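## Task

Take the foam block from inside the pantry cabinet and place it on the cabinet's second level counting up from the floor (the cabinet's base surface counts as level one, not the lowest shelf), then close the cabinet door. The item must stay there and the door stay shut without the robot holding anything. The robot fails if it topples or finishes leaning.

## Robot and tools

ROBOT. A TidyBot++: a wheeled base 0.54 m long, 0.50 m wide, 0.38 m tall on four driven casters, carrying a single seven-joint arm with a two-finger gripper. The shoulder sits 0.12 m ahead of the base centre at 0.68 m height. Segments: upper arm 0.42 m, forearm 0.31 m, hand 0.31 m to the hand point. Cameras: base_camera (pinhole, 644x364 px, fixed on the base) and wrist_camera (fisheye, 644x476 px, looking along the hand). Loose objects may occasionally be nudged by an outside force.

FRAMES. Base frame: origin on the floor below the base centre, x ahead, y to the left, z up. hand_pose is reported in it and marks the spot between the finger pads; the hand's own z runs out along the fingers and the fingers close along its y. The odometry frame is the base frame as it was at the scene's start; heading is positive leftward, range -3.142 to 3.142.

TOOLS.
execute_actions: arguments actions (a list holding one action, or empty to just read state and pictures) and cameras (list of base_camera, wrist_camera or all; omitted/null means all, [] means none). One action may contain:
- base: exactly one relative move, measured from where the base last reported itself. translate_m: drive along x, metres, -2 to 2, forward positive. strafe_m: slide along y, metres, -2 to 2, left positive. rotate_rad: spin in place, radians, -6.3 to 6.3, counter-clockwise positive. These are offsets, not positions.
- joints: absolute targets by name, radians unless noted. joint_1_rad (any angle; swings the whole arm about vertical, positive is clockwise from above, opposite to rotate_rad), joint_2_rad shoulder -2.249 to 2.249, joint_3_rad (any angle, rolls the upper arm), joint_4_rad elbow -2.579 to 2.579, joint_5_rad (any angle, rolls the forearm), joint_6_rad wrist -2.099 to 2.099, joint_7_rad (any angle, rolls the hand; pointing down, positive is counter-clockwise from above, 1.57 puts the fingers opening left/right), gripper_pos 0 (open, about 85 mm gap) to 1 (closed). Free-rotating joints take the short way, so turn big angles in steps below half a turn. Tolerances for done: 0.039 for joints 1-4, 0.056 for joints 5-7, 0.03 for the gripper.
- speeds: caps for this action only, keys translate_m and strafe_m (0.05 to 0.5 m/s) and rotate_rad (0.1 to 1.57 rad/s); the top of each range is the default.
A base move needing over 8.667 s, any action over 15 s, unknown keys or out-of-range values are rejected and nothing moves. Parts left out of an action may keep pushing toward their previous targets.
wait: seconds, 0 to 10; commands nothing and returns the same report.
zoom_image: camera plus region [x0, y0, x1, y1] in pixels of that camera's latest full picture, origin top-left, at most 504x504.
finished_scene: scene, the number of the scene being closed; irreversible, and the goal must already hold and keep holding. Replying with no tool call ends everything.

ARM GEOMETRY. With joint_1_rad 0, joint_3_rad 3.14, joint_5_rad 0 (near the start pose) the arm moves in the vertical x-z plane. Tilt from vertical, forward positive: upper arm = j2, forearm = j2 - j4, hand = j2 - j4 - j6. Hand reach ahead of the shoulder is the sum of length x sin(tilt); height above it is the sum of length x cos(tilt). The arm starts folded, hand down, wrist up to 0.08 m past the base front, elbow up to 1.15 m high. A downward-pointing hand reaches at most about 0.94 m above the floor, and only near the base. Closed fingertips stick out about 20 mm beyond the hand point. Joints move up to 1.39 rad/s (1.22 for joints 5-7).

READING RESULTS. base_status and joint_status tell how each motion ended: done; off_target (stopped short, may still push); contact_stop or time_out (target dropped, holds in place); not_followed or 'joint command not followed' with a 'cause:' line (self-collision check withheld the arm targets; the gripper part still runs and the withheld targets may be retried later). For the gripper at 1, done means it closed on nothing; off_target means it stopped on an object. The base can report done while blocked, since odometry counts wheel turns including slip. on_its_own lists motion you did not command. base_tilt is in degrees, forward and right positive. motor_effort is percent of maximum with the action's peak in brackets; readings carry offsets and noise. 'pictures' lists the order of returned images. 'ARM HIT' means a hard strike on the base or the arm itself. MOTOR HOT warns from 60 C; OVER-TEMPERATURE FAULT at 75 C makes the arm sag, with limit_stop_at_motor_heat on affected keys (resend them). Camera calibration matrices come with each result when they change.

ACCURACY. Friction and load leave the hand a centimetre or two off; correct by sending last command + (wanted - read). While carrying something never command a joint to its read angle, or it sinks. Trust images over hand_pose. Odometry drifts a few cm and degrees over many moves.

AVOID. Driving while the arm is snagged above about 0.8 m (tipping); pushing or pulling sideways on a high hand; the base ramming the arm into things (torque sensor over limit freezes the arm 10 s and skips the call; limits 104.5 N m for joints 1-4, 51.3 for 5-7); dropping, slamming or hard shoving objects or the door. If the robot leans, retract the arm or back away. The robot keeps its last command while you think, and time after faults counts as robot time, so keep motions short and efficient.

Each tool is called by a JSON object that holds its "fn" and its "kwargs", one argument or row to a line.

## Session

{"fn": "execute_actions", "kwargs": {
  "actions": []
}}

Scene clock: 0.00 s.
base_odometry: x=+0.000 y=+0.000 heading=+0.000 (m, m, rad; odometry frame)
base_tilt: forward=+0.7 right=+0.1 (deg)
base_status: not commanded
joint_positions: joint_1_rad=+0.051 joint_2_rad=-0.335 joint_3_rad=+3.125 joint_4_rad=-2.544 joint_5_rad=+0.019 joint_6_rad=-0.830 joint_7_rad=+1.604 gripper_pos=+0.000
joint_status: not commanded
motor_effort: joint_1_rad=-2 joint_2_rad=-2 joint_3_rad=+1 joint_4_rad=+14 joint_5_rad=+1 joint_6_rad=+2 joint_7_rad=+1 (%)
hand_pose: x=+0.2647 y=-0.0086 z=+0.5822 quat_wxyz=(+0.012, +0.999, +0.006, +0.051) (m; base frame)
pictures: base_camera, wrist_camera
Images, in order (width x height): base_camera 644x364, wrist_camera 644x476.

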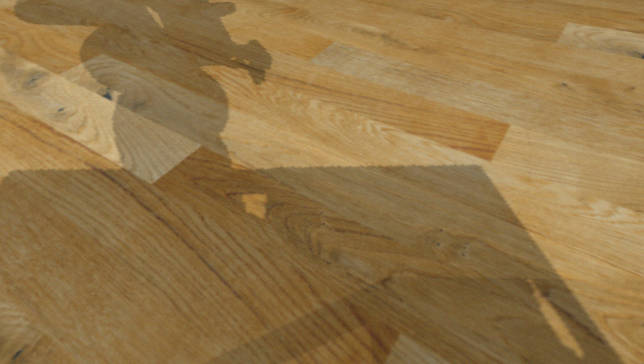

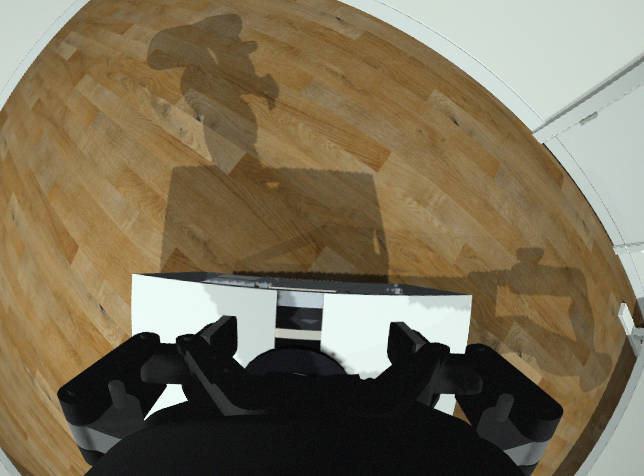

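{"fn": "execute_actions", "kwargs": {
  "actions": [
    {"joints":{"joint_1_rad":1.0,"joint_2_rad":-0.5,"joint_4_rad":-2.0,"joint_6_rad":-0.4}}
  ],
  "cameras": ["wrist_camera"]
}}

Scene clock: 4.27 s.
base_odometry: x=+0.000 y=+0.000 heading=+0.000 (m, m, rad; odometry frame)
base_tilt: forward=+0.7 right=+0.1 (deg)
base_status: not commanded
joint_positions: joint_1_rad=+0.981 joint_2_rad=-0.475 joint_3_rad=+3.125 joint_4_rad=-2.020 joint_5_rad=+0.019 joint_6_rad=-0.439 joint_7_rad=+1.604 gripper_pos=+0.000
joint_status: all done
motor_effort: joint_1_rad=-1(1) joint_2_rad=-5(5) joint_3_rad=+1(1) joint_4_rad=+23(22) joint_5_rad=+0(1) joint_6_rad=+9(8) joint_7_rad=+1(1) (%)
hand_pose: x=+0.3510 y=-0.3340 z=+0.9393 quat_wxyz=(+0.272, +0.751, -0.370, +0.475) (m; base frame)
pictures: wrist_camera
camera_calibration (this result's frames):
wrist_camera: T_world_to_cam=[[-0.791585, -0.60762, 0.0647343, 0.0222388], [-0.285818, 0.27454, -0.918115, 1.11134], [0.540093, -0.745269, -0.390991, 0.0650129], [0, 0, 0, 1]] pos_world=[0.300133, -0.243144, 1.04432]
Images, in order (width x height): wrist_camera 644x476.

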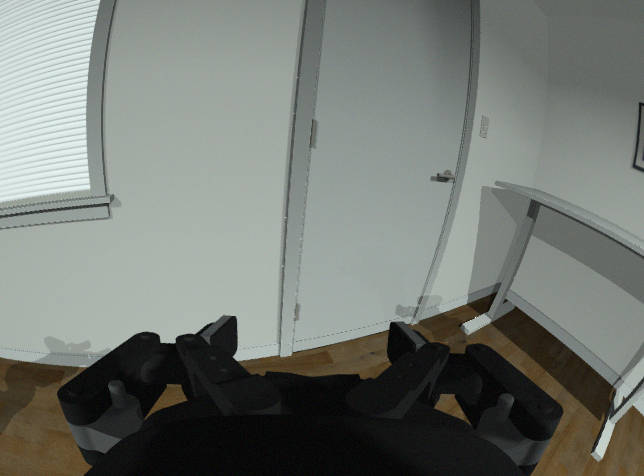

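That's a room door. Look elsewhere.

{"fn": "execute_actions", "kwargs": {
  "actions": [
    {"joints":{"joint_1_rad":3.1}}
  ],
  "cameras": ["wrist_camera"]
}}

{"fn": "execute_actions", "kwargs": {
  "actions": [
    {"joints":{"joint_1_rad":-1.2}}
  ],
  "cameras": ["wrist_camera"]
}}

Scene clock: 11.00 s.
base_odometry: x=+0.000 y=+0.000 heading=+0.000 (m, m, rad; odometry frame)
base_tilt: forward=+0.7 right=+0.1 (deg)
base_status: not commanded
joint_positions: joint_1_rad=+3.081 joint_2_rad=-0.475 joint_3_rad=+3.125 joint_4_rad=-2.020 joint_5_rad=+0.019 joint_6_rad=-0.439 joint_7_rad=+1.604 gripper_pos=+0.000
joint_status: all done
motor_effort: joint_1_rad=-1(1) joint_2_rad=-5(6) joint_3_rad=+1(1) joint_4_rad=+23(23) joint_5_rad=+0(1) joint_6_rad=+8(9) joint_7_rad=+1(1) (%)
hand_pose: x=-0.2865 y=-0.0316 z=+0.9393 quat_wxyz=(+0.547, +0.053, -0.835, +0.000) (m; base frame)
pictures: wrist_camera
camera_calibration (this result's frames):
wrist_camera: T_world_to_cam=[[-0.124828, 0.990064, 0.0647342, -0.0571052], [0.381285, 0.108103, -0.918115, 1.03196], [-0.915991, -0.0899245, -0.390991, 0.238287], [0, 0, 0, 1]] pos_world=[-0.18233, -0.0335917, 1.04432]
Images, in order (width x height): wrist_camera 644x476.

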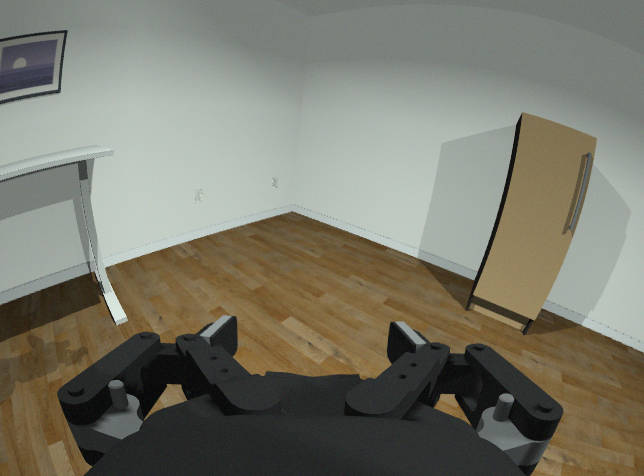

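Scene clock: 14.10 s.
base_odometry: x=+0.000 y=+0.000 heading=+0.000 (m, m, rad; odometry frame)
base_tilt: forward=+0.7 right=+0.1 (deg)
base_status: not commanded
joint_positions: joint_1_rad=+5.064 joint_2_rad=-0.475 joint_3_rad=+3.125 joint_4_rad=-2.020 joint_5_rad=+0.019 joint_6_rad=-0.439 joint_7_rad=+1.604 gripper_pos=+0.000
joint_status: all done
motor_effort: joint_1_rad=-1(2) joint_2_rad=-5(5) joint_3_rad=+1(2) joint_4_rad=+23(23) joint_5_rad=+0(1) joint_6_rad=+9(9) joint_7_rad=+1(1) (%)
hand_pose: x=+0.2525 y=+0.3842 z=+0.9393 quat_wxyz=(+0.300, -0.670, -0.501, -0.458) (m; base frame)
pictures: wrist_camera
camera_calibration (this result's frames):
wrist_camera: T_world_to_cam=[[0.957124, -0.282354, 0.0647338, -0.185857], [-0.0537381, -0.392653, -0.918115, 1.08373], [0.284651, 0.875271, -0.390991, 0.0954103], [0, 0, 0, 1]] pos_world=[0.208967, 0.289541, 1.04432]
Images, in order (width x height): wrist_camera 644x476.

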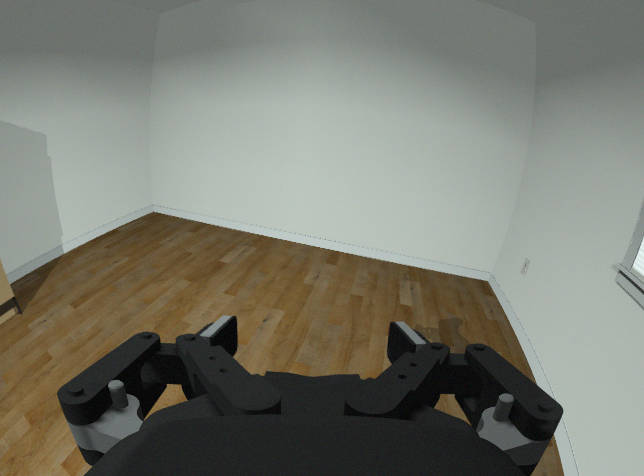

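{"fn": "execute_actions", "kwargs": {
  "actions": [
    {"base":{"rotate_rad":2.52},"joints":{"joint_1_rad":0.0}}
  ],
  "cameras": []
}}

{"fn": "execute_actions", "kwargs": {
  "actions": [
    {"base":{"translate_m":0.8}}
  ],
  "cameras": []
}}

{"fn": "execute_actions", "kwargs": {
  "actions": [
    {"base":{"strafe_m":-0.3}}
  ]
}}

Scene clock: 20.90 s.
base_odometry: x=+0.000 y=+0.000 heading=+2.520 (m, m, rad; odometry frame)
base_tilt: forward=+0.7 right=+0.1 (deg)
base_status: done
joint_positions: joint_1_rad=+6.262 joint_2_rad=-0.477 joint_3_rad=+3.125 joint_4_rad=-2.020 joint_5_rad=+0.019 joint_6_rad=-0.439 joint_7_rad=+1.604 gripper_pos=+0.000
joint_status: all done
motor_effort: joint_1_rad=-2(1) joint_2_rad=-4(6) joint_3_rad=+1(2) joint_4_rad=+23(23) joint_5_rad=+1(0) joint_6_rad=+9(9) joint_7_rad=+1(1) (%)
hand_pose: x=+0.5251 y=+0.0155 z=+0.9399 quat_wxyz=(-0.011, -0.836, -0.036, -0.548) (m; base frame)
pictures: none
No camera images: the call's "cameras" was empty. Leave "cameras" out to get every camera's image.

Scene clock: 23.87 s.
base_odometry: x=-0.651 y=+0.465 heading=+2.520 (m, m, rad; odometry frame)
base_tilt: forward=+0.7 right=+0.1 (deg)
base_status: done
joint_positions: joint_1_rad=+6.263 joint_2_rad=-0.485 joint_3_rad=+3.125 joint_4_rad=-2.019 joint_5_rad=+0.019 joint_6_rad=-0.437 joint_7_rad=+1.604 gripper_pos=+0.000
joint_status: not commanded
motor_effort: joint_1_rad=-1(0) joint_2_rad=-4(8) joint_3_rad=+1(2) joint_4_rad=+23(24) joint_5_rad=+0(0) joint_6_rad=+9(9) joint_7_rad=+1(1) (%)
hand_pose: x=+0.5233 y=+0.0153 z=+0.9443 quat_wxyz=(-0.011, -0.833, -0.036, -0.552) (m; base frame)
pictures: none
No camera images: the call's "cameras" was empty. Leave "cameras" out to get every camera's image.

Scene clock: 25.80 s.
base_odometry: x=-0.476 y=+0.710 heading=+2.521 (m, m, rad; odometry frame)
base_tilt: forward=+0.7 right=+0.1 (deg)
base_status: done
joint_positions: joint_1_rad=+6.264 joint_2_rad=-0.485 joint_3_rad=+3.125 joint_4_rad=-2.018 joint_5_rad=+0.019 joint_6_rad=-0.437 joint_7_rad=+1.604 gripper_pos=+0.000
joint_status: not commanded
motor_effort: joint_1_rad=+0(0) joint_2_rad=-4(5) joint_3_rad=+1(4) joint_4_rad=+23(24) joint_5_rad=+0(1) joint_6_rad=+9(9) joint_7_rad=+1(1) (%)
hand_pose: x=+0.5234 y=+0.0143 z=+0.9446 quat_wxyz=(-0.011, -0.833, -0.035, -0.553) (m; base frame)
pictures: base_camera, wrist_camera
camera_calibration (this result's frames):
wrist_camera: T_world_to_cam=[[0.0820092, -0.9945, 0.0651519, -0.0820757], [-0.373806, -0.091293, -0.923003, 1.1257], [0.923874, 0.0513406, -0.379237, 0.0101667], [0, 0, 0, 1]] pos_world=[0.418131, 0.0206223, 1.04823]
Images, in order (width x height): base_camera 644x364, wrist_camera 644x476.

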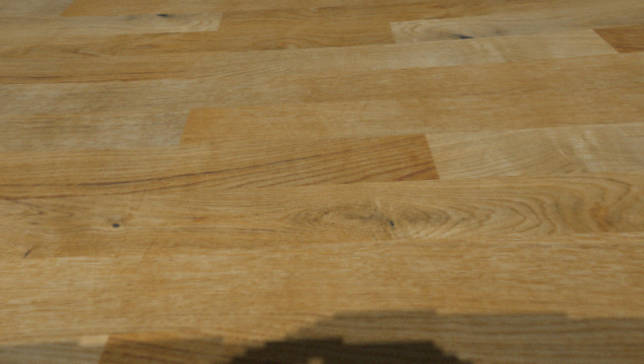

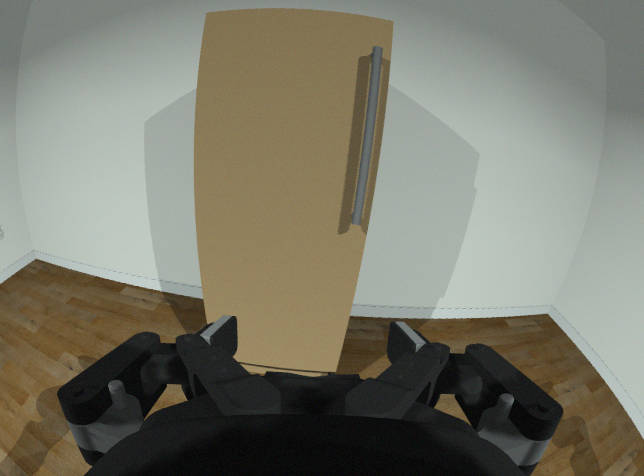

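{"fn": "execute_actions", "kwargs": {
  "actions": [
    {"base":{"strafe_m":-0.085},"joints":{"joint_1_rad":0.02,"joint_2_rad":0.3,"joint_4_rad":-1.894,"joint_6_rad":0.623,"joint_7_rad":1.57}}
  ],
  "cameras": []
}}

{"fn": "execute_actions", "kwargs": {
  "actions": [
    {"base":{"translate_m":0.2}}
  ],
  "cameras": ["wrist_camera"]
}}

Scene clock: 31.97 s.
base_odometry: x=-0.427 y=+0.779 heading=+2.521 (m, m, rad; odometry frame)
base_tilt: forward=+0.8 right=+0.1 (deg)
base_status: done
joint_positions: joint_1_rad=+6.281 joint_2_rad=+0.284 joint_3_rad=+3.126 joint_4_rad=-1.918 joint_5_rad=+0.019 joint_6_rad=+0.583 joint_7_rad=+1.600 gripper_pos=+0.000
joint_status: all done
motor_effort: joint_1_rad=-1(1) joint_2_rad=-30(31) joint_3_rad=+0(3) joint_4_rad=+20(24) joint_5_rad=+1(0) joint_6_rad=+9(10) joint_7_rad=+1(1) (%)
hand_pose: x=+0.8013 y=+0.0160 z=+0.8854 quat_wxyz=(-0.004, -0.723, -0.025, -0.690) (m; base frame)
pictures: none
No camera images: the call's "cameras" was empty. Leave "cameras" out to get every camera's image.

Scene clock: 33.60 s.
base_odometry: x=-0.590 y=+0.895 heading=+2.521 (m, m, rad; odometry frame)
base_tilt: forward=+0.8 right=+0.1 (deg)
base_status: done
joint_positions: joint_1_rad=+6.282 joint_2_rad=+0.290 joint_3_rad=+3.126 joint_4_rad=-1.912 joint_5_rad=+0.019 joint_6_rad=+0.585 joint_7_rad=+1.600 gripper_pos=+0.000
joint_status: not commanded
motor_effort: joint_1_rad=-1(0) joint_2_rad=-30(33) joint_3_rad=+0(0) joint_4_rad=+20(22) joint_5_rad=+0(0) joint_6_rad=+9(10) joint_7_rad=+1(1) (%)
hand_pose: x=+0.8039 y=+0.0154 z=+0.8850 quat_wxyz=(-0.004, -0.723, -0.025, -0.690) (m; base frame)
pictures: wrist_camera
camera_calibration (this result's frames):
wrist_camera: T_world_to_cam=[[0.0611864, -0.996336, 0.059762, -0.0786327], [-0.0318224, -0.061791, -0.997582, 0.966284], [0.997619, 0.0591367, -0.0354866, -0.635179], [0, 0, 0, 1]] pos_world=[0.669227, 0.0189255, 0.946107]
Images, in order (width x height): wrist_camera 644x476.

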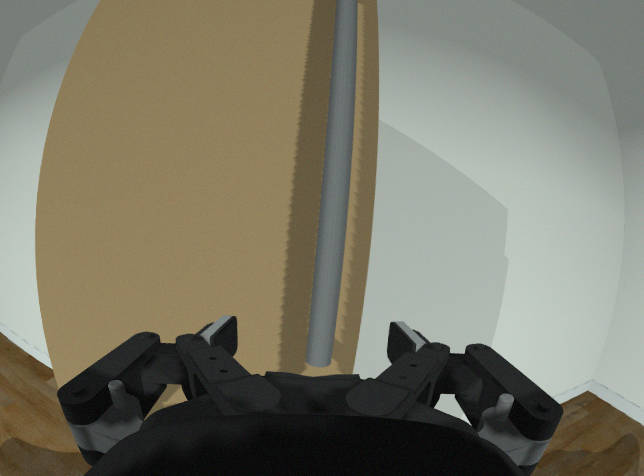

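{"fn": "execute_actions", "kwargs": {
  "actions": [
    {"base":{"translate_m":0.06},"joints":{"joint_2_rad":0.26}}
  ],
  "cameras": ["wrist_camera"]
}}

{"fn": "execute_actions", "kwargs": {
  "actions": [
    {"joints":{"gripper_pos":1}}
  ],
  "cameras": ["wrist_camera"]
}}

Scene clock: 38.37 s.
base_odometry: x=-0.639 y=+0.930 heading=+2.521 (m, m, rad; odometry frame)
base_tilt: forward=+0.8 right=+0.1 (deg)
base_status: done
joint_positions: joint_1_rad=+6.282 joint_2_rad=+0.270 joint_3_rad=+3.126 joint_4_rad=-1.908 joint_5_rad=+0.019 joint_6_rad=+0.585 joint_7_rad=+1.600 gripper_pos=+0.000
joint_status: all done
motor_effort: joint_1_rad=+0(3) joint_2_rad=-29(33) joint_3_rad=+0(0) joint_4_rad=+20(21) joint_5_rad=+0(0) joint_6_rad=+9(10) joint_7_rad=+1(1) (%)
hand_pose: x=+0.8003 y=+0.0149 z=+0.9006 quat_wxyz=(-0.005, -0.715, -0.024, -0.699) (m; base frame)
pictures: wrist_camera
camera_calibration (this result's frames):
wrist_camera: T_world_to_cam=[[0.0590238, -0.996385, 0.061093, -0.0793129], [-0.00829846, -0.0616873, -0.998061, 0.963337], [0.998222, 0.0584024, -0.0119095, -0.652761], [0, 0, 0, 1]] pos_world=[0.664276, 0.0185222, 0.95854]
Images, in order (width x height): wrist_camera 644x476.

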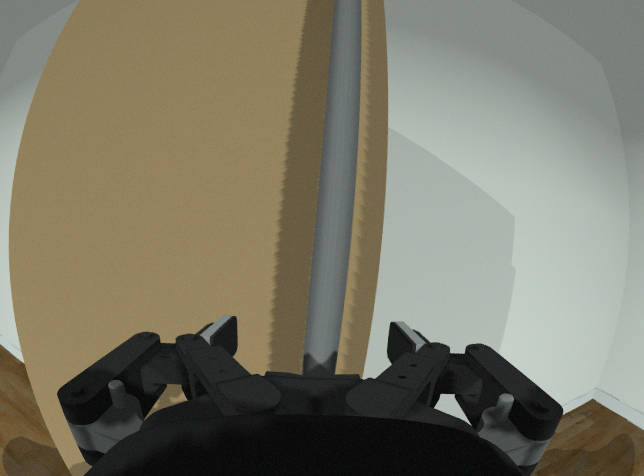

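Scene clock: 39.47 s.
base_odometry: x=-0.639 y=+0.930 heading=+2.521 (m, m, rad; odometry frame)
base_tilt: forward=+0.8 right=+0.1 (deg)
base_status: not commanded
joint_positions: joint_1_rad=+6.282 joint_2_rad=+0.270 joint_3_rad=+3.126 joint_4_rad=-1.908 joint_5_rad=+0.019 joint_6_rad=+0.585 joint_7_rad=+1.600 gripper_pos=+0.999
joint_status: all done
motor_effort: joint_1_rad=-1(1) joint_2_rad=-29(30) joint_3_rad=+0(0) joint_4_rad=+20(20) joint_5_rad=+0(1) joint_6_rad=+9(9) joint_7_rad=+1(1) (%)
hand_pose: x=+0.8003 y=+0.0149 z=+0.9006 quat_wxyz=(-0.005, -0.715, -0.024, -0.699) (m; base frame)
pictures: wrist_camera
camera_calibration (this result's frames):
wrist_camera: T_world_to_cam=[[0.0590239, -0.996385, 0.061093, -0.0793129], [-0.00829835, -0.0616873, -0.998061, 0.963336], [0.998222, 0.0584025, -0.0119094, -0.652761], [0, 0, 0, 1]] pos_world=[0.664276, 0.0185222, 0.95854]
Images, in order (width x height): wrist_camera 644x476.

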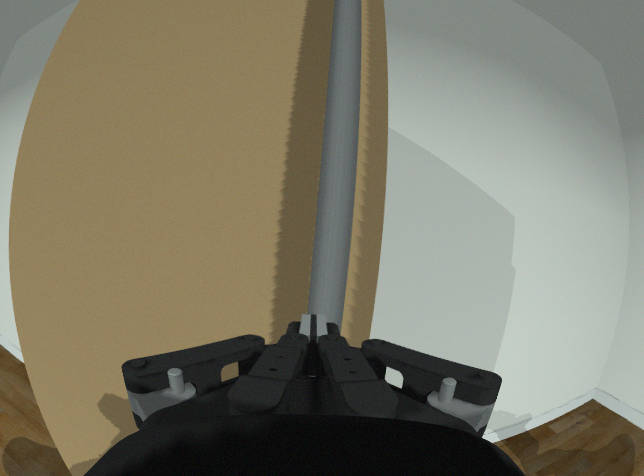

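{"fn": "execute_actions", "kwargs": {
  "actions": [
    {"joints":{"gripper_pos":0}}
  ],
  "cameras": []
}}

{"fn": "execute_actions", "kwargs": {
  "actions": [
    {"base":{"translate_m":0.055}}
  ],
  "cameras": []
}}

{"fn": "execute_actions", "kwargs": {
  "actions": [
    {"joints":{"gripper_pos":1}}
  ],
  "cameras": ["wrist_camera"]
}}

Scene clock: 41.93 s.
base_odometry: x=-0.639 y=+0.930 heading=+2.521 (m, m, rad; odometry frame)
base_tilt: forward=+0.8 right=+0.1 (deg)
base_status: not commanded
joint_positions: joint_1_rad=+6.282 joint_2_rad=+0.270 joint_3_rad=+3.126 joint_4_rad=-1.908 joint_5_rad=+0.019 joint_6_rad=+0.585 joint_7_rad=+1.600 gripper_pos=+0.000
joint_status: all done
motor_effort: joint_1_rad=+0(1) joint_2_rad=-29(30) joint_3_rad=+0(0) joint_4_rad=+20(20) joint_5_rad=+0(0) joint_6_rad=+9(9) joint_7_rad=+1(1) (%)
hand_pose: x=+0.8003 y=+0.0149 z=+0.9006 quat_wxyz=(-0.005, -0.715, -0.024, -0.699) (m; base frame)
pictures: none
No camera images: the call's "cameras" was empty. Leave "cameras" out to get every camera's image.

Scene clock: 42.97 s.
base_odometry: x=-0.683 y=+0.963 heading=+2.520 (m, m, rad; odometry frame)
base_tilt: forward=+0.8 right=+0.1 (deg)
base_status: done
joint_positions: joint_1_rad=+6.283 joint_2_rad=+0.270 joint_3_rad=+3.126 joint_4_rad=-1.908 joint_5_rad=+0.019 joint_6_rad=+0.585 joint_7_rad=+1.600 gripper_pos=+0.000
joint_status: not commanded
motor_effort: joint_1_rad=-1(2) joint_2_rad=-29(34) joint_3_rad=+0(0) joint_4_rad=+20(21) joint_5_rad=+1(0) joint_6_rad=+9(10) joint_7_rad=+1(1) (%)
hand_pose: x=+0.8003 y=+0.0146 z=+0.9014 quat_wxyz=(-0.005, -0.714, -0.024, -0.699) (m; base frame)
pictures: none
No camera images: the call's "cameras" was empty. Leave "cameras" out to get every camera's image.

Scene clock: 44.07 s.
base_odometry: x=-0.683 y=+0.963 heading=+2.521 (m, m, rad; odometry frame)
base_tilt: forward=+0.7 right=+0.1 (deg)
base_status: not commanded
joint_positions: joint_1_rad=+6.293 joint_2_rad=+0.270 joint_3_rad=+3.123 joint_4_rad=-1.908 joint_5_rad=+0.019 joint_6_rad=+0.586 joint_7_rad=+1.587 gripper_pos=+0.749
joint_status: gripper_pos off_target (ended at +0.749, target +1.000)
motor_effort: joint_1_rad=-2(7) joint_2_rad=-29(30) joint_3_rad=+0(6) joint_4_rad=+22(28) joint_5_rad=+2(4) joint_6_rad=+9(12) joint_7_rad=+2(4) (%)
hand_pose: x=+0.8002 y=+0.0088 z=+0.9013 quat_wxyz=(-0.003, -0.715, -0.016, -0.699) (m; base frame)
pictures: wrist_camera
camera_calibration (this result's frames):
wrist_camera: T_world_to_cam=[[0.0500233, -0.99761, 0.0476573, -0.0660559], [-0.00796611, -0.0481141, -0.99881, 0.963873], [0.998716, 0.0495841, -0.0103539, -0.654032], [0, 0, 0, 1]] pos_world=[0.664175, 0.0129075, 0.959103]
Images, in order (width x height): wrist_camera 644x476.

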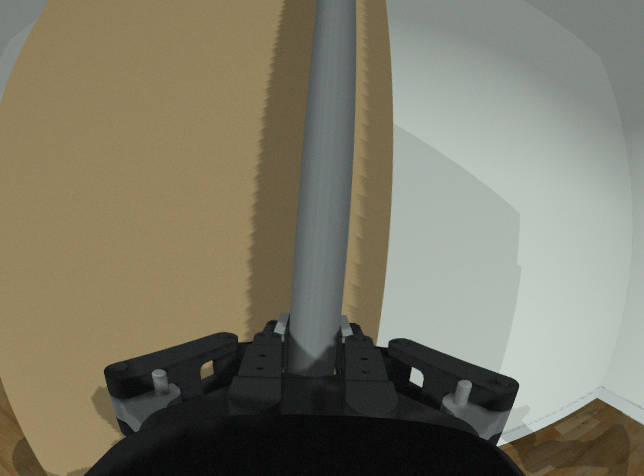

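{"fn": "execute_actions", "kwargs": {
  "actions": [
    {"base":{"translate_m":-0.15},"speeds":{"translate_m":0.1}}
  ],
  "cameras": []
}}

{"fn": "execute_actions", "kwargs": {
  "actions": [
    {"base":{"strafe_m":0.06},"speeds":{"strafe_m":0.1}}
  ],
  "cameras": []
}}

{"fn": "execute_actions", "kwargs": {
  "actions": [
    {"base":{"translate_m":-0.12},"speeds":{"translate_m":0.1}}
  ],
  "cameras": []
}}

{"fn": "execute_actions", "kwargs": {
  "actions": [
    {"base":{"strafe_m":0.09},"speeds":{"strafe_m":0.1}}
  ],
  "cameras": []
}}

{"fn": "execute_actions", "kwargs": {
  "actions": [
    {"base":{"translate_m":-0.07},"speeds":{"translate_m":0.1}}
  ]
}}

Scene clock: 49.00 s.
base_odometry: x=-0.561 y=+0.876 heading=+2.521 (m, m, rad; odometry frame)
base_tilt: forward=+0.8 right=+0.1 (deg)
base_status: done
joint_positions: joint_1_rad=+6.282 joint_2_rad=+0.279 joint_3_rad=+3.108 joint_4_rad=-1.897 joint_5_rad=+0.019 joint_6_rad=+0.586 joint_7_rad=+1.581 gripper_pos=+0.753
joint_status: not commanded
motor_effort: joint_1_rad=+4(7) joint_2_rad=-34(40) joint_3_rad=+3(6) joint_4_rad=+19(25) joint_5_rad=+2(2) joint_6_rad=+10(14) joint_7_rad=+4(4) (%)
hand_pose: x=+0.8038 y=+0.0255 z=+0.9017 quat_wxyz=(+0.010, -0.713, -0.022, -0.700) (m; base frame)
pictures: none
No camera images: the call's "cameras" was empty. Leave "cameras" out to get every camera's image.

Scene clock: 50.13 s.
base_odometry: x=-0.596 y=+0.827 heading=+2.520 (m, m, rad; odometry frame)
base_tilt: forward=+0.8 right=+0.1 (deg)
base_status: done
joint_positions: joint_1_rad=+6.335 joint_2_rad=+0.279 joint_3_rad=+3.147 joint_4_rad=-1.897 joint_5_rad=+0.019 joint_6_rad=+0.586 joint_7_rad=+1.577 gripper_pos=+0.753
joint_status: not commanded
motor_effort: joint_1_rad=-6(10) joint_2_rad=-31(35) joint_3_rad=-4(6) joint_4_rad=+23(24) joint_5_rad=+4(6) joint_6_rad=+11(11) joint_7_rad=+4(4) (%)
hand_pose: x=+0.8038 y=-0.0345 z=+0.9016 quat_wxyz=(-0.025, -0.714, +0.009, -0.700) (m; base frame)
pictures: none
No camera images: the call's "cameras" was empty. Leave "cameras" out to get every camera's image.

Scene clock: 51.90 s.
base_odometry: x=-0.498 y=+0.757 heading=+2.521 (m, m, rad; odometry frame)
base_tilt: forward=+0.7 right=+0.1 (deg)
base_status: done
joint_positions: joint_1_rad=+6.278 joint_2_rad=+0.280 joint_3_rad=+3.105 joint_4_rad=-1.896 joint_5_rad=+0.019 joint_6_rad=+0.587 joint_7_rad=+1.577 gripper_pos=+0.756
joint_status: not commanded
motor_effort: joint_1_rad=+5(8) joint_2_rad=-35(38) joint_3_rad=+5(7) joint_4_rad=+18(24) joint_5_rad=+0(4) joint_6_rad=+10(13) joint_7_rad=+3(5) (%)
hand_pose: x=+0.8038 y=+0.0307 z=+0.9018 quat_wxyz=(+0.014, -0.713, -0.023, -0.701) (m; base frame)
pictures: none
No camera images: the call's "cameras" was empty. Leave "cameras" out to get every camera's image.

Scene clock: 53.33 s.
base_odometry: x=-0.551 y=+0.684 heading=+2.520 (m, m, rad; odometry frame)
base_tilt: forward=+0.7 right=+0.1 (deg)
base_status: done
joint_positions: joint_1_rad=+6.353 joint_2_rad=+0.272 joint_3_rad=+3.161 joint_4_rad=-1.905 joint_5_rad=+0.014 joint_6_rad=+0.587 joint_7_rad=+1.576 gripper_pos=+0.756
joint_status: not commanded
motor_effort: joint_1_rad=-11(14) joint_2_rad=-28(35) joint_3_rad=-6(9) joint_4_rad=+26(27) joint_5_rad=+5(7) joint_6_rad=+11(12) joint_7_rad=+4(5) (%)
hand_pose: x=+0.7996 y=-0.0554 z=+0.9014 quat_wxyz=(-0.036, -0.714, +0.021, -0.699) (m; base frame)
pictures: none
No camera images: the call's "cameras" was empty. Leave "cameras" out to get every camera's image.

Scene clock: 54.70 s.
base_odometry: x=-0.494 y=+0.643 heading=+2.521 (m, m, rad; odometry frame)
base_tilt: forward=+0.8 right=+0.1 (deg)
base_status: done
joint_positions: joint_1_rad=+6.298 joint_2_rad=+0.275 joint_3_rad=+3.121 joint_4_rad=-1.902 joint_5_rad=+0.014 joint_6_rad=+0.587 joint_7_rad=+1.576 gripper_pos=+0.757
joint_status: not commanded
motor_effort: joint_1_rad=-2(9) joint_2_rad=-33(38) joint_3_rad=+0(6) joint_4_rad=+20(25) joint_5_rad=+3(5) joint_6_rad=+10(13) joint_7_rad=+3(4) (%)
hand_pose: x=+0.8024 y=+0.0058 z=+0.9017 quat_wxyz=(+0.001, -0.714, -0.009, -0.700) (m; base frame)
pictures: base_camera, wrist_camera
camera_calibration (this result's frames):
wrist_camera: T_world_to_cam=[[0.0439745, -0.998526, 0.0318068, -0.0500552], [-0.00582366, -0.0320932, -0.999468, 0.962996], [0.999016, 0.0437658, -0.00722636, -0.659124], [0, 0, 0, 1]] pos_world=[0.666285, 0.00977128, 0.959312]
Images, in order (width x height): base_camera 644x364, wrist_camera 644x476.

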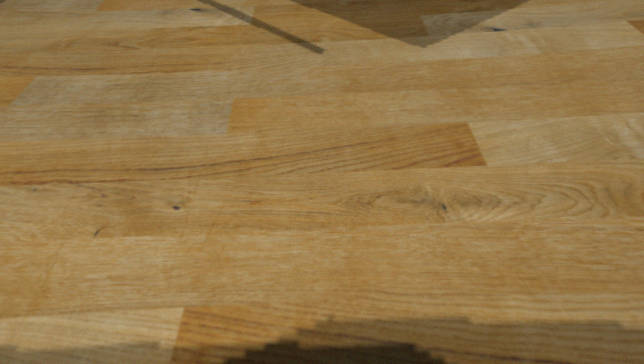

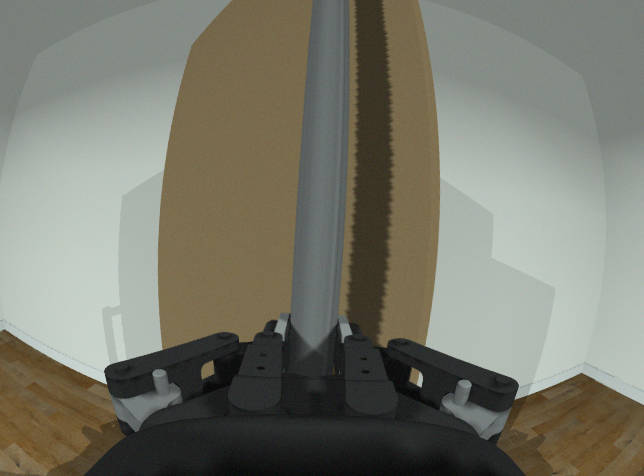

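{"fn": "execute_actions", "kwargs": {
  "actions": [
    {"base":{"strafe_m":0.12},"speeds":{"strafe_m":0.1}}
  ],
  "cameras": []
}}

{"fn": "execute_actions", "kwargs": {
  "actions": [
    {"base":{"translate_m":-0.03},"speeds":{"translate_m":0.1}}
  ],
  "cameras": []
}}

{"fn": "execute_actions", "kwargs": {
  "actions": [
    {"base":{"strafe_m":0.12},"speeds":{"strafe_m":0.1}}
  ],
  "cameras": ["wrist_camera"]
}}

Scene clock: 58.27 s.
base_odometry: x=-0.563 y=+0.545 heading=+2.520 (m, m, rad; odometry frame)
base_tilt: forward=+0.7 right=+0.1 (deg)
base_status: done
joint_positions: joint_1_rad=+6.385 joint_2_rad=+0.257 joint_3_rad=+3.187 joint_4_rad=-1.924 joint_5_rad=+0.001 joint_6_rad=+0.587 joint_7_rad=+1.576 gripper_pos=+0.757
joint_status: not commanded
motor_effort: joint_1_rad=-17(20) joint_2_rad=-25(33) joint_3_rad=-11(13) joint_4_rad=+29(31) joint_5_rad=+7(9) joint_6_rad=+12(12) joint_7_rad=+4(5) (%)
hand_pose: x=+0.7888 y=-0.0943 z=+0.9013 quat_wxyz=(-0.057, -0.714, +0.046, -0.697) (m; base frame)
pictures: none
No camera images: the call's "cameras" was empty. Leave "cameras" out to get every camera's image.

Scene clock: 59.13 s.
base_odometry: x=-0.539 y=+0.527 heading=+2.520 (m, m, rad; odometry frame)
base_tilt: forward=+0.7 right=+0.1 (deg)
base_status: done
joint_positions: joint_1_rad=+6.353 joint_2_rad=+0.264 joint_3_rad=+3.164 joint_4_rad=-1.916 joint_5_rad=+0.001 joint_6_rad=+0.587 joint_7_rad=+1.576 gripper_pos=+0.757
joint_status: not commanded
motor_effort: joint_1_rad=-10(16) joint_2_rad=-30(34) joint_3_rad=-7(11) joint_4_rad=+22(28) joint_5_rad=+7(8) joint_6_rad=+10(13) joint_7_rad=+3(4) (%)
hand_pose: x=+0.7955 y=-0.0590 z=+0.9015 quat_wxyz=(-0.036, -0.714, +0.028, -0.699) (m; base frame)
pictures: none
No camera images: the call's "cameras" was empty. Leave "cameras" out to get every camera's image.

Scene clock: 60.93 s.
base_odometry: x=-0.609 y=+0.430 heading=+2.520 (m, m, rad; odometry frame)
base_tilt: forward=+0.7 right=+0.1 (deg)
base_status: done
joint_positions: joint_1_rad=+6.422 joint_2_rad=+0.241 joint_3_rad=+3.217 joint_4_rad=-1.943 joint_5_rad=-0.016 joint_6_rad=+0.587 joint_7_rad=+1.576 gripper_pos=+0.757
joint_status: not commanded
motor_effort: joint_1_rad=-22(26) joint_2_rad=-22(29) joint_3_rad=-16(19) joint_4_rad=+32(34) joint_5_rad=+9(11) joint_6_rad=+12(12) joint_7_rad=+3(4) (%)
hand_pose: x=+0.7740 y=-0.1385 z=+0.9012 quat_wxyz=(-0.081, -0.712, +0.076, -0.693) (m; base frame)
pictures: wrist_camera
camera_calibration (this result's frames):
wrist_camera: T_world_to_cam=[[-0.188876, -0.981535, 0.0302568, -0.00885679], [-0.0193181, -0.0270916, -0.999446, 0.968806], [0.981811, -0.189356, -0.0138444, -0.63741], [0, 0, 0, 1]] pos_world=[0.642859, -0.103144, 0.959713]
Images, in order (width x height): wrist_camera 644x476.

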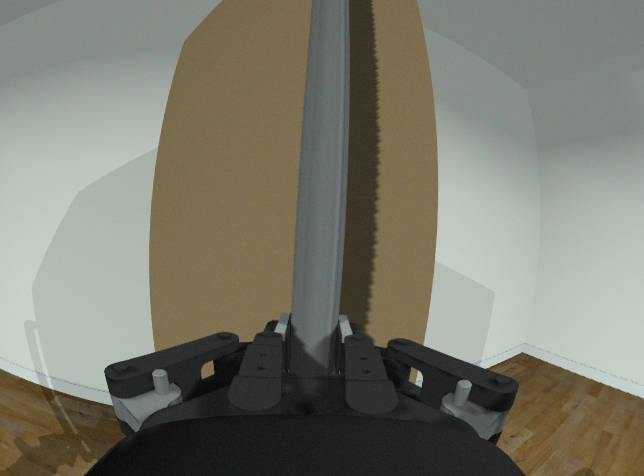

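{"fn": "execute_actions", "kwargs": {
  "actions": [
    {"base":{"strafe_m":-0.12},"speeds":{"strafe_m":0.15}}
  ],
  "cameras": []
}}

{"fn": "execute_actions", "kwargs": {
  "actions": [
    {"joints":{"gripper_pos":0}}
  ],
  "cameras": []
}}

{"fn": "execute_actions", "kwargs": {
  "actions": [
    {"base":{"translate_m":-0.22}}
  ],
  "cameras": []
}}

{"fn": "execute_actions", "kwargs": {
  "actions": [
    {"base":{"strafe_m":-0.3},"joints":{"joint_1_rad":0,"gripper_pos":1}}
  ]
}}

Scene clock: 64.53 s.
base_odometry: x=-0.539 y=+0.528 heading=+2.519 (m, m, rad; odometry frame)
base_tilt: forward=+0.8 right=+0.1 (deg)
base_status: done
joint_positions: joint_1_rad=+6.337 joint_2_rad=+0.265 joint_3_rad=+3.152 joint_4_rad=-1.913 joint_5_rad=-0.016 joint_6_rad=+0.587 joint_7_rad=+1.576 gripper_pos=+0.757
joint_status: not commanded
motor_effort: joint_1_rad=-7(22) joint_2_rad=-34(35) joint_3_rad=-4(16) joint_4_rad=+23(32) joint_5_rad=+2(10) joint_6_rad=+12(12) joint_7_rad=+0(3) (%)
hand_pose: x=+0.7973 y=-0.0438 z=+0.9019 quat_wxyz=(-0.023, -0.714, +0.028, -0.699) (m; base frame)
pictures: none
No camera images: the call's "cameras" was empty. Leave "cameras" out to get every camera's image.

Scene clock: 65.63 s.
base_odometry: x=-0.539 y=+0.528 heading=+2.519 (m, m, rad; odometry frame)
base_tilt: forward=+0.7 right=+0.1 (deg)
base_status: not commanded
joint_positions: joint_1_rad=+6.317 joint_2_rad=+0.265 joint_3_rad=+3.135 joint_4_rad=-1.910 joint_5_rad=-0.016 joint_6_rad=+0.587 joint_7_rad=+1.576 gripper_pos=+0.000
joint_status: all done
motor_effort: joint_1_rad=-1(6) joint_2_rad=-29(33) joint_3_rad=+1(4) joint_4_rad=+20(23) joint_5_rad=+1(2) joint_6_rad=+9(12) joint_7_rad=+1(0) (%)
hand_pose: x=+0.7987 y=-0.0206 z=+0.9043 quat_wxyz=(-0.009, -0.713, +0.017, -0.701) (m; base frame)
pictures: none
No camera images: the call's "cameras" was empty. Leave "cameras" out to get every camera's image.

Scene clock: 67.33 s.
base_odometry: x=-0.360 y=+0.399 heading=+2.520 (m, m, rad; odometry frame)
base_tilt: forward=+0.7 right=+0.1 (deg)
base_status: done
joint_positions: joint_1_rad=+6.317 joint_2_rad=+0.263 joint_3_rad=+3.135 joint_4_rad=-1.909 joint_5_rad=-0.016 joint_6_rad=+0.588 joint_7_rad=+1.576 gripper_pos=+0.000
joint_status: not commanded
motor_effort: joint_1_rad=-2(2) joint_2_rad=-30(35) joint_3_rad=+0(0) joint_4_rad=+20(22) joint_5_rad=+0(1) joint_6_rad=+9(10) joint_7_rad=+1(1) (%)
hand_pose: x=+0.7985 y=-0.0206 z=+0.9060 quat_wxyz=(-0.009, -0.712, +0.017, -0.702) (m; base frame)
pictures: none
No camera images: the call's "cameras" was empty. Leave "cameras" out to get every camera's image.

Scene clock: 69.27 s.
base_odometry: x=-0.185 y=+0.643 heading=+2.519 (m, m, rad; odometry frame)
base_tilt: forward=+0.8 right=+0.1 (deg)
base_status: done
joint_positions: joint_1_rad=+6.291 joint_2_rad=+0.263 joint_3_rad=+3.130 joint_4_rad=-1.909 joint_5_rad=-0.016 joint_6_rad=+0.588 joint_7_rad=+1.576 gripper_pos=+0.999
joint_status: all done
motor_effort: joint_1_rad=-1(5) joint_2_rad=-30(30) joint_3_rad=+1(2) joint_4_rad=+20(20) joint_5_rad=+1(1) joint_6_rad=+9(10) joint_7_rad=+1(1) (%)
hand_pose: x=+0.7988 y=+0.0002 z=+0.9061 quat_wxyz=(+0.002, -0.712, +0.006, -0.702) (m; base frame)
pictures: base_camera, wrist_camera
camera_calibration (this result's frames):
wrist_camera: T_world_to_cam=[[0.0253988, -0.999633, 0.00939433, -0.0204286], [-0.000920654, -0.00942075, -0.999955, 0.963635], [0.999677, 0.025389, -0.00115959, -0.661179], [0, 0, 0, 1]] pos_world=[0.662372, 0.00544375, 0.963017]
Images, in order (width x height): base_camera 644x364, wrist_camera 644x476.

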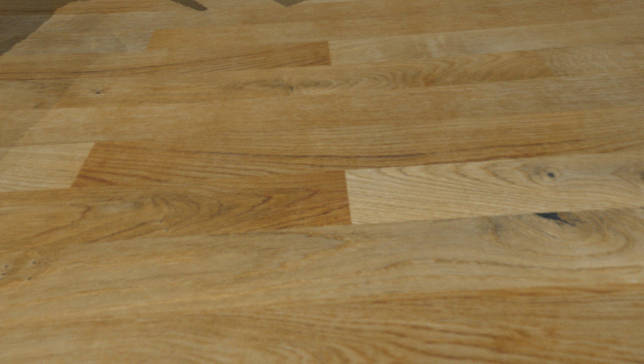

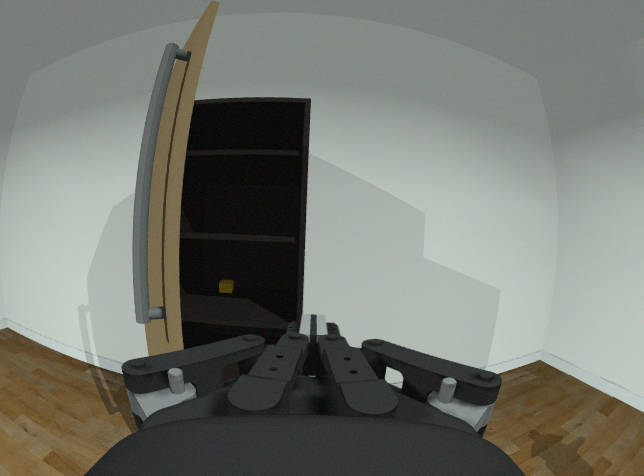

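{"fn": "execute_actions", "kwargs": {
  "actions": [
    {"base":{"translate_m":0.32}}
  ],
  "cameras": []
}}

{"fn": "execute_actions", "kwargs": {
  "actions": [
    {"base":{"strafe_m":0.4},"speeds":{"strafe_m":0.15}}
  ],
  "cameras": ["wrist_camera"]
}}

{"fn": "execute_actions", "kwargs": {
  "actions": [
    {"base":{"strafe_m":-0.15},"joints":{"joint_6_rad":0.1,"gripper_pos":0}}
  ],
  "cameras": ["wrist_camera"]
}}

Scene clock: 73.87 s.
base_odometry: x=-0.445 y=+0.830 heading=+2.519 (m, m, rad; odometry frame)
base_tilt: forward=+0.8 right=+0.1 (deg)
base_status: done
joint_positions: joint_1_rad=+6.291 joint_2_rad=+0.263 joint_3_rad=+3.130 joint_4_rad=-1.908 joint_5_rad=-0.016 joint_6_rad=+0.588 joint_7_rad=+1.576 gripper_pos=+0.999
joint_status: not commanded
motor_effort: joint_1_rad=+0(2) joint_2_rad=-30(34) joint_3_rad=+0(0) joint_4_rad=+20(22) joint_5_rad=+0(0) joint_6_rad=+9(10) joint_7_rad=+1(1) (%)
hand_pose: x=+0.7990 y=+0.0002 z=+0.9063 quat_wxyz=(+0.002, -0.712, +0.006, -0.702) (m; base frame)
pictures: none
No camera images: the call's "cameras" was empty. Leave "cameras" out to get every camera's image.

Scene clock: 77.23 s.
base_odometry: x=-0.678 y=+0.506 heading=+2.518 (m, m, rad; odometry frame)
base_tilt: forward=+0.7 right=+0.1 (deg)
base_status: done
joint_positions: joint_1_rad=+6.461 joint_2_rad=+0.213 joint_3_rad=+3.260 joint_4_rad=-1.971 joint_5_rad=-0.036 joint_6_rad=+0.594 joint_7_rad=+1.557 gripper_pos=+0.999
joint_status: not commanded
motor_effort: joint_1_rad=-34(37) joint_2_rad=-15(30) joint_3_rad=-24(26) joint_4_rad=+37(39) joint_5_rad=+13(14) joint_6_rad=+8(10) joint_7_rad=+7(7) (%)
hand_pose: x=+0.7494 y=-0.1897 z=+0.9066 quat_wxyz=(-0.103, -0.704, +0.118, -0.693) (m; base frame)
pictures: wrist_camera
camera_calibration (this result's frames):
wrist_camera: T_world_to_cam=[[-0.279688, -0.960088, 0.00244627, 0.0333954], [-0.00547049, -0.000954293, -0.999985, 0.967417], [0.960075, -0.279697, -0.00498524, -0.631712], [0, 0, 0, 1]] pos_world=[0.621124, -0.143702, 0.964171]
Images, in order (width x height): wrist_camera 644x476.

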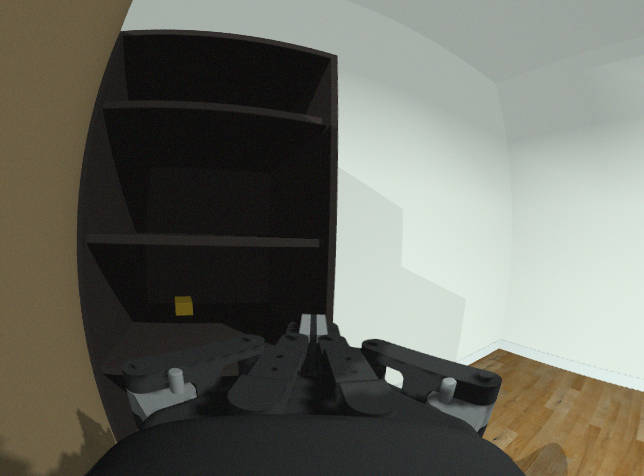

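Scene clock: 78.73 s.
base_odometry: x=-0.590 y=+0.627 heading=+2.519 (m, m, rad; odometry frame)
base_tilt: forward=+0.8 right=+0.1 (deg)
base_status: done
joint_positions: joint_1_rad=+6.286 joint_2_rad=+0.270 joint_3_rad=+3.124 joint_4_rad=-1.890 joint_5_rad=-0.019 joint_6_rad=+0.137 joint_7_rad=+1.557 gripper_pos=+0.000
joint_status: all done
motor_effort: joint_1_rad=-1(34) joint_2_rad=-29(33) joint_3_rad=+0(24) joint_4_rad=+20(38) joint_5_rad=+0(13) joint_6_rad=+8(9) joint_7_rad=+1(8) (%)
hand_pose: x=+0.7723 y=+0.0091 z=+0.7767 quat_wxyz=(+0.013, -0.848, +0.010, -0.530) (m; base frame)
pictures: wrist_camera
camera_calibration (this result's frames):
wrist_camera: T_world_to_cam=[[0.0341298, -0.999049, -0.0271223, 0.0119889], [-0.425599, 0.0100257, -0.904856, 1.08824], [0.904268, 0.0424258, -0.424853, -0.232505], [0, 0, 0, 1]] pos_world=[0.672991, 0.0109314, 0.886244]
Images, in order (width x height): wrist_camera 644x476.

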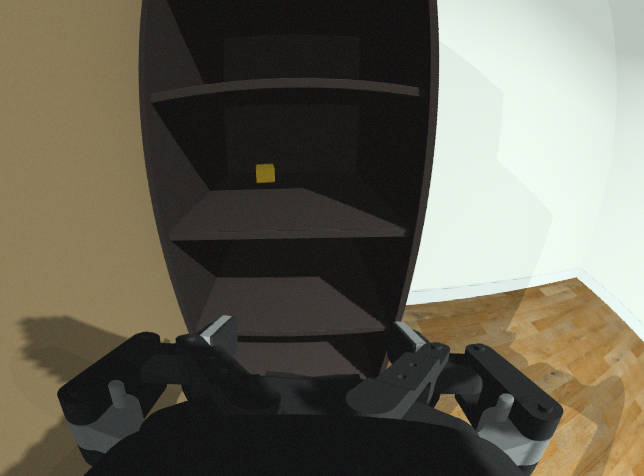

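{"fn": "execute_actions", "kwargs": {
  "actions": [
    {"base":{"strafe_m":-0.06},"joints":{"joint_1_rad":0,"joint_2_rad":0.85,"joint_4_rad":-1.573,"joint_5_rad":0,"joint_6_rad":0.86,"joint_7_rad":1.57}}
  ],
  "cameras": []
}}

{"fn": "execute_actions", "kwargs": {
  "actions": [
    {"base":{"translate_m":0.35},"speeds":{"translate_m":0.25}}
  ],
  "cameras": ["wrist_camera"]
}}

{"fn": "execute_actions", "kwargs": {
  "actions": [
    {"joints":{"joint_1_rad":-0.25}}
  ]
}}

Scene clock: 87.73 s.
base_odometry: x=-0.555 y=+0.676 heading=+2.519 (m, m, rad; odometry frame)
base_tilt: forward=+0.8 right=+0.1 (deg)
base_status: done
joint_positions: joint_1_rad=+6.287 joint_2_rad=+0.838 joint_3_rad=+3.125 joint_4_rad=-1.597 joint_5_rad=-0.019 joint_6_rad=+0.820 joint_7_rad=+1.557 gripper_pos=+0.000
joint_status: all done
motor_effort: joint_1_rad=-1(3) joint_2_rad=-45(46) joint_3_rad=+0(2) joint_4_rad=+17(20) joint_5_rad=+1(0) joint_6_rad=+9(9) joint_7_rad=+1(0) (%)
hand_pose: x=+0.9468 y=+0.0027 z=+0.7109 quat_wxyz=(+0.011, -0.722, +0.016, -0.691) (m; base frame)
pictures: none
No camera images: the call's "cameras" was empty. Leave "cameras" out to get every camera's image.

Scene clock: 90.27 s.
base_odometry: x=-0.840 y=+0.880 heading=+2.520 (m, m, rad; odometry frame)
base_tilt: forward=+0.8 right=+0.1 (deg)
base_status: done
joint_positions: joint_1_rad=+6.291 joint_2_rad=+0.845 joint_3_rad=+3.123 joint_4_rad=-1.584 joint_5_rad=-0.018 joint_6_rad=+0.831 joint_7_rad=+1.557 gripper_pos=+0.000
joint_status: not commanded
motor_effort: joint_1_rad=-1(13) joint_2_rad=-45(59) joint_3_rad=+0(3) joint_4_rad=+17(20) joint_5_rad=+0(1) joint_6_rad=+9(10) joint_7_rad=+1(1) (%)
hand_pose: x=+0.9503 y=+0.0001 z=+0.7147 quat_wxyz=(+0.011, -0.717, +0.017, -0.697) (m; base frame)
pictures: wrist_camera
camera_calibration (this result's frames):
wrist_camera: T_world_to_cam=[[0.0214772, -0.999597, -0.0185727, 0.00114012], [-0.0147484, 0.0182581, -0.999725, 0.785376], [0.999661, 0.0217452, -0.0143504, -0.803504], [0, 0, 0, 1]] pos_world=[0.81479, 0.00427253, 0.77365]
Images, in order (width x height): wrist_camera 644x476.

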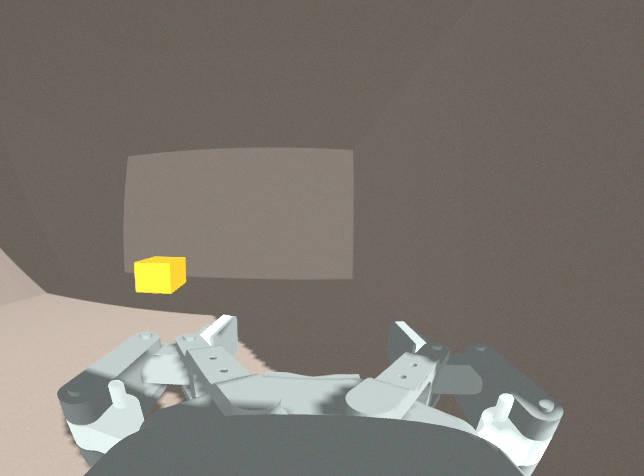

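Scene clock: 91.80 s.
base_odometry: x=-0.840 y=+0.880 heading=+2.520 (m, m, rad; odometry frame)
base_tilt: forward=+0.8 right=+0.0 (deg)
base_status: not commanded
joint_positions: joint_1_rad=+6.029 joint_2_rad=+0.840 joint_3_rad=+3.120 joint_4_rad=-1.581 joint_5_rad=-0.018 joint_6_rad=+0.831 joint_7_rad=+1.557 gripper_pos=+0.000
joint_status: all done
motor_effort: joint_1_rad=+0(10) joint_2_rad=-46(49) joint_3_rad=+0(2) joint_4_rad=+18(20) joint_5_rad=+0(2) joint_6_rad=+9(11) joint_7_rad=+1(1) (%)
hand_pose: x=+0.9218 y=+0.2174 z=+0.7207 quat_wxyz=(+0.104, -0.710, -0.076, -0.692) (m; base frame)
pictures: base_camera, wrist_camera
camera_calibration (this result's frames):
wrist_camera: T_world_to_cam=[[0.282101, -0.959158, -0.020876, -0.0283182], [-0.0118186, 0.0182837, -0.999763, 0.784306], [0.959312, 0.282281, -0.00617799, -0.804953], [0, 0, 0, 1]] pos_world=[0.789459, 0.185721, 0.778556]
Images, in order (width x height): base_camera 644x364, wrist_camera 644x476.

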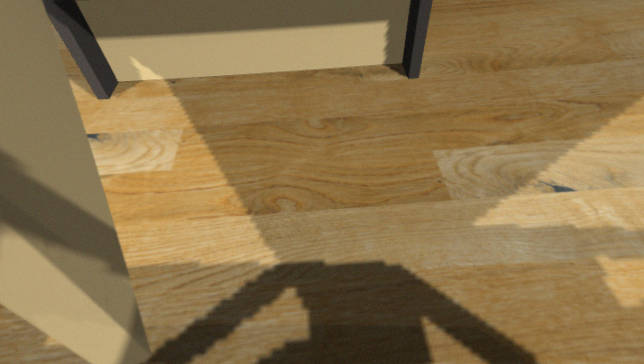

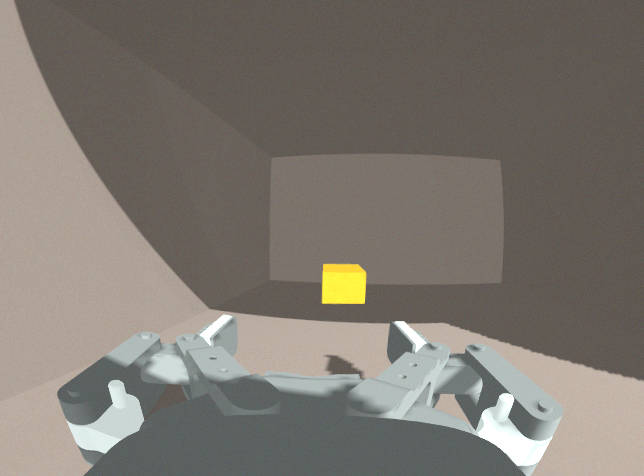

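{"fn": "execute_actions", "kwargs": {
  "actions": [
    {"base":{"translate_m":0.15},"joints":{"joint_1_rad":-0.28},"speeds":{"translate_m":0.1}}
  ]
}}

Scene clock: 98.23 s.
base_odometry: x=-0.958 y=+0.970 heading=+2.512 (m, m, rad; odometry frame)
base_tilt: forward=+0.7 right=+0.1 (deg)
base_status: translate_m time_out (by the wheels' count: +0.148 of +0.150)
joint_positions: joint_1_rad=+6.091 joint_2_rad=+0.840 joint_3_rad=+3.123 joint_4_rad=-1.579 joint_5_rad=-0.017 joint_6_rad=+0.831 joint_7_rad=+1.557 gripper_pos=+0.000
joint_status: joint_1_rad off_target (ended at +6.091, target +6.003)
motor_effort: joint_1_rad=-18(26) joint_2_rad=-41(47) joint_3_rad=+1(5) joint_4_rad=+17(20) joint_5_rad=+1(2) joint_6_rad=+9(10) joint_7_rad=+1(1) (%)
hand_pose: x=+0.9344 y=+0.1662 z=+0.7212 quat_wxyz=(+0.081, -0.711, -0.055, -0.696) (m; base frame)
pictures: base_camera, wrist_camera
camera_calibration (this result's frames):
wrist_camera: T_world_to_cam=[[0.220975, -0.975115, -0.0179106, -0.023342], [-0.00857861, 0.0164205, -0.999828, 0.783285], [0.975242, 0.221091, -0.00473661, -0.808354], [0, 0, 0, 1]] pos_world=[0.800218, 0.143097, 0.778904]
Images, in order (width x height): base_camera 644x364, wrist_camera 644x476.

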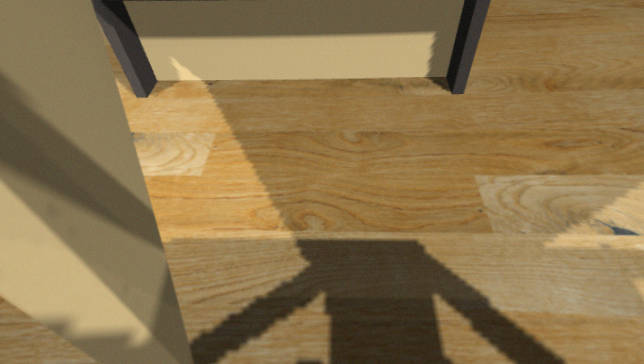

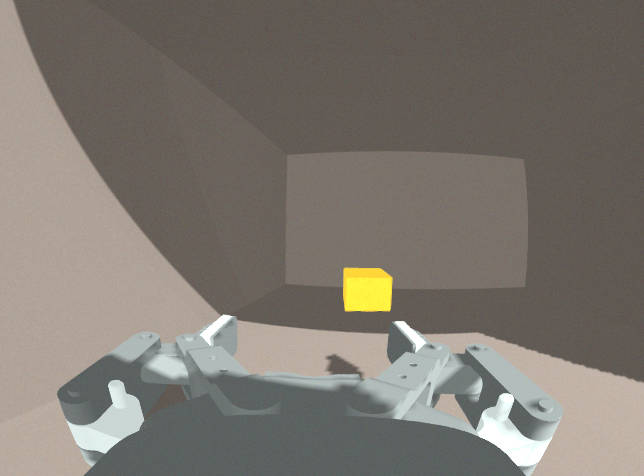

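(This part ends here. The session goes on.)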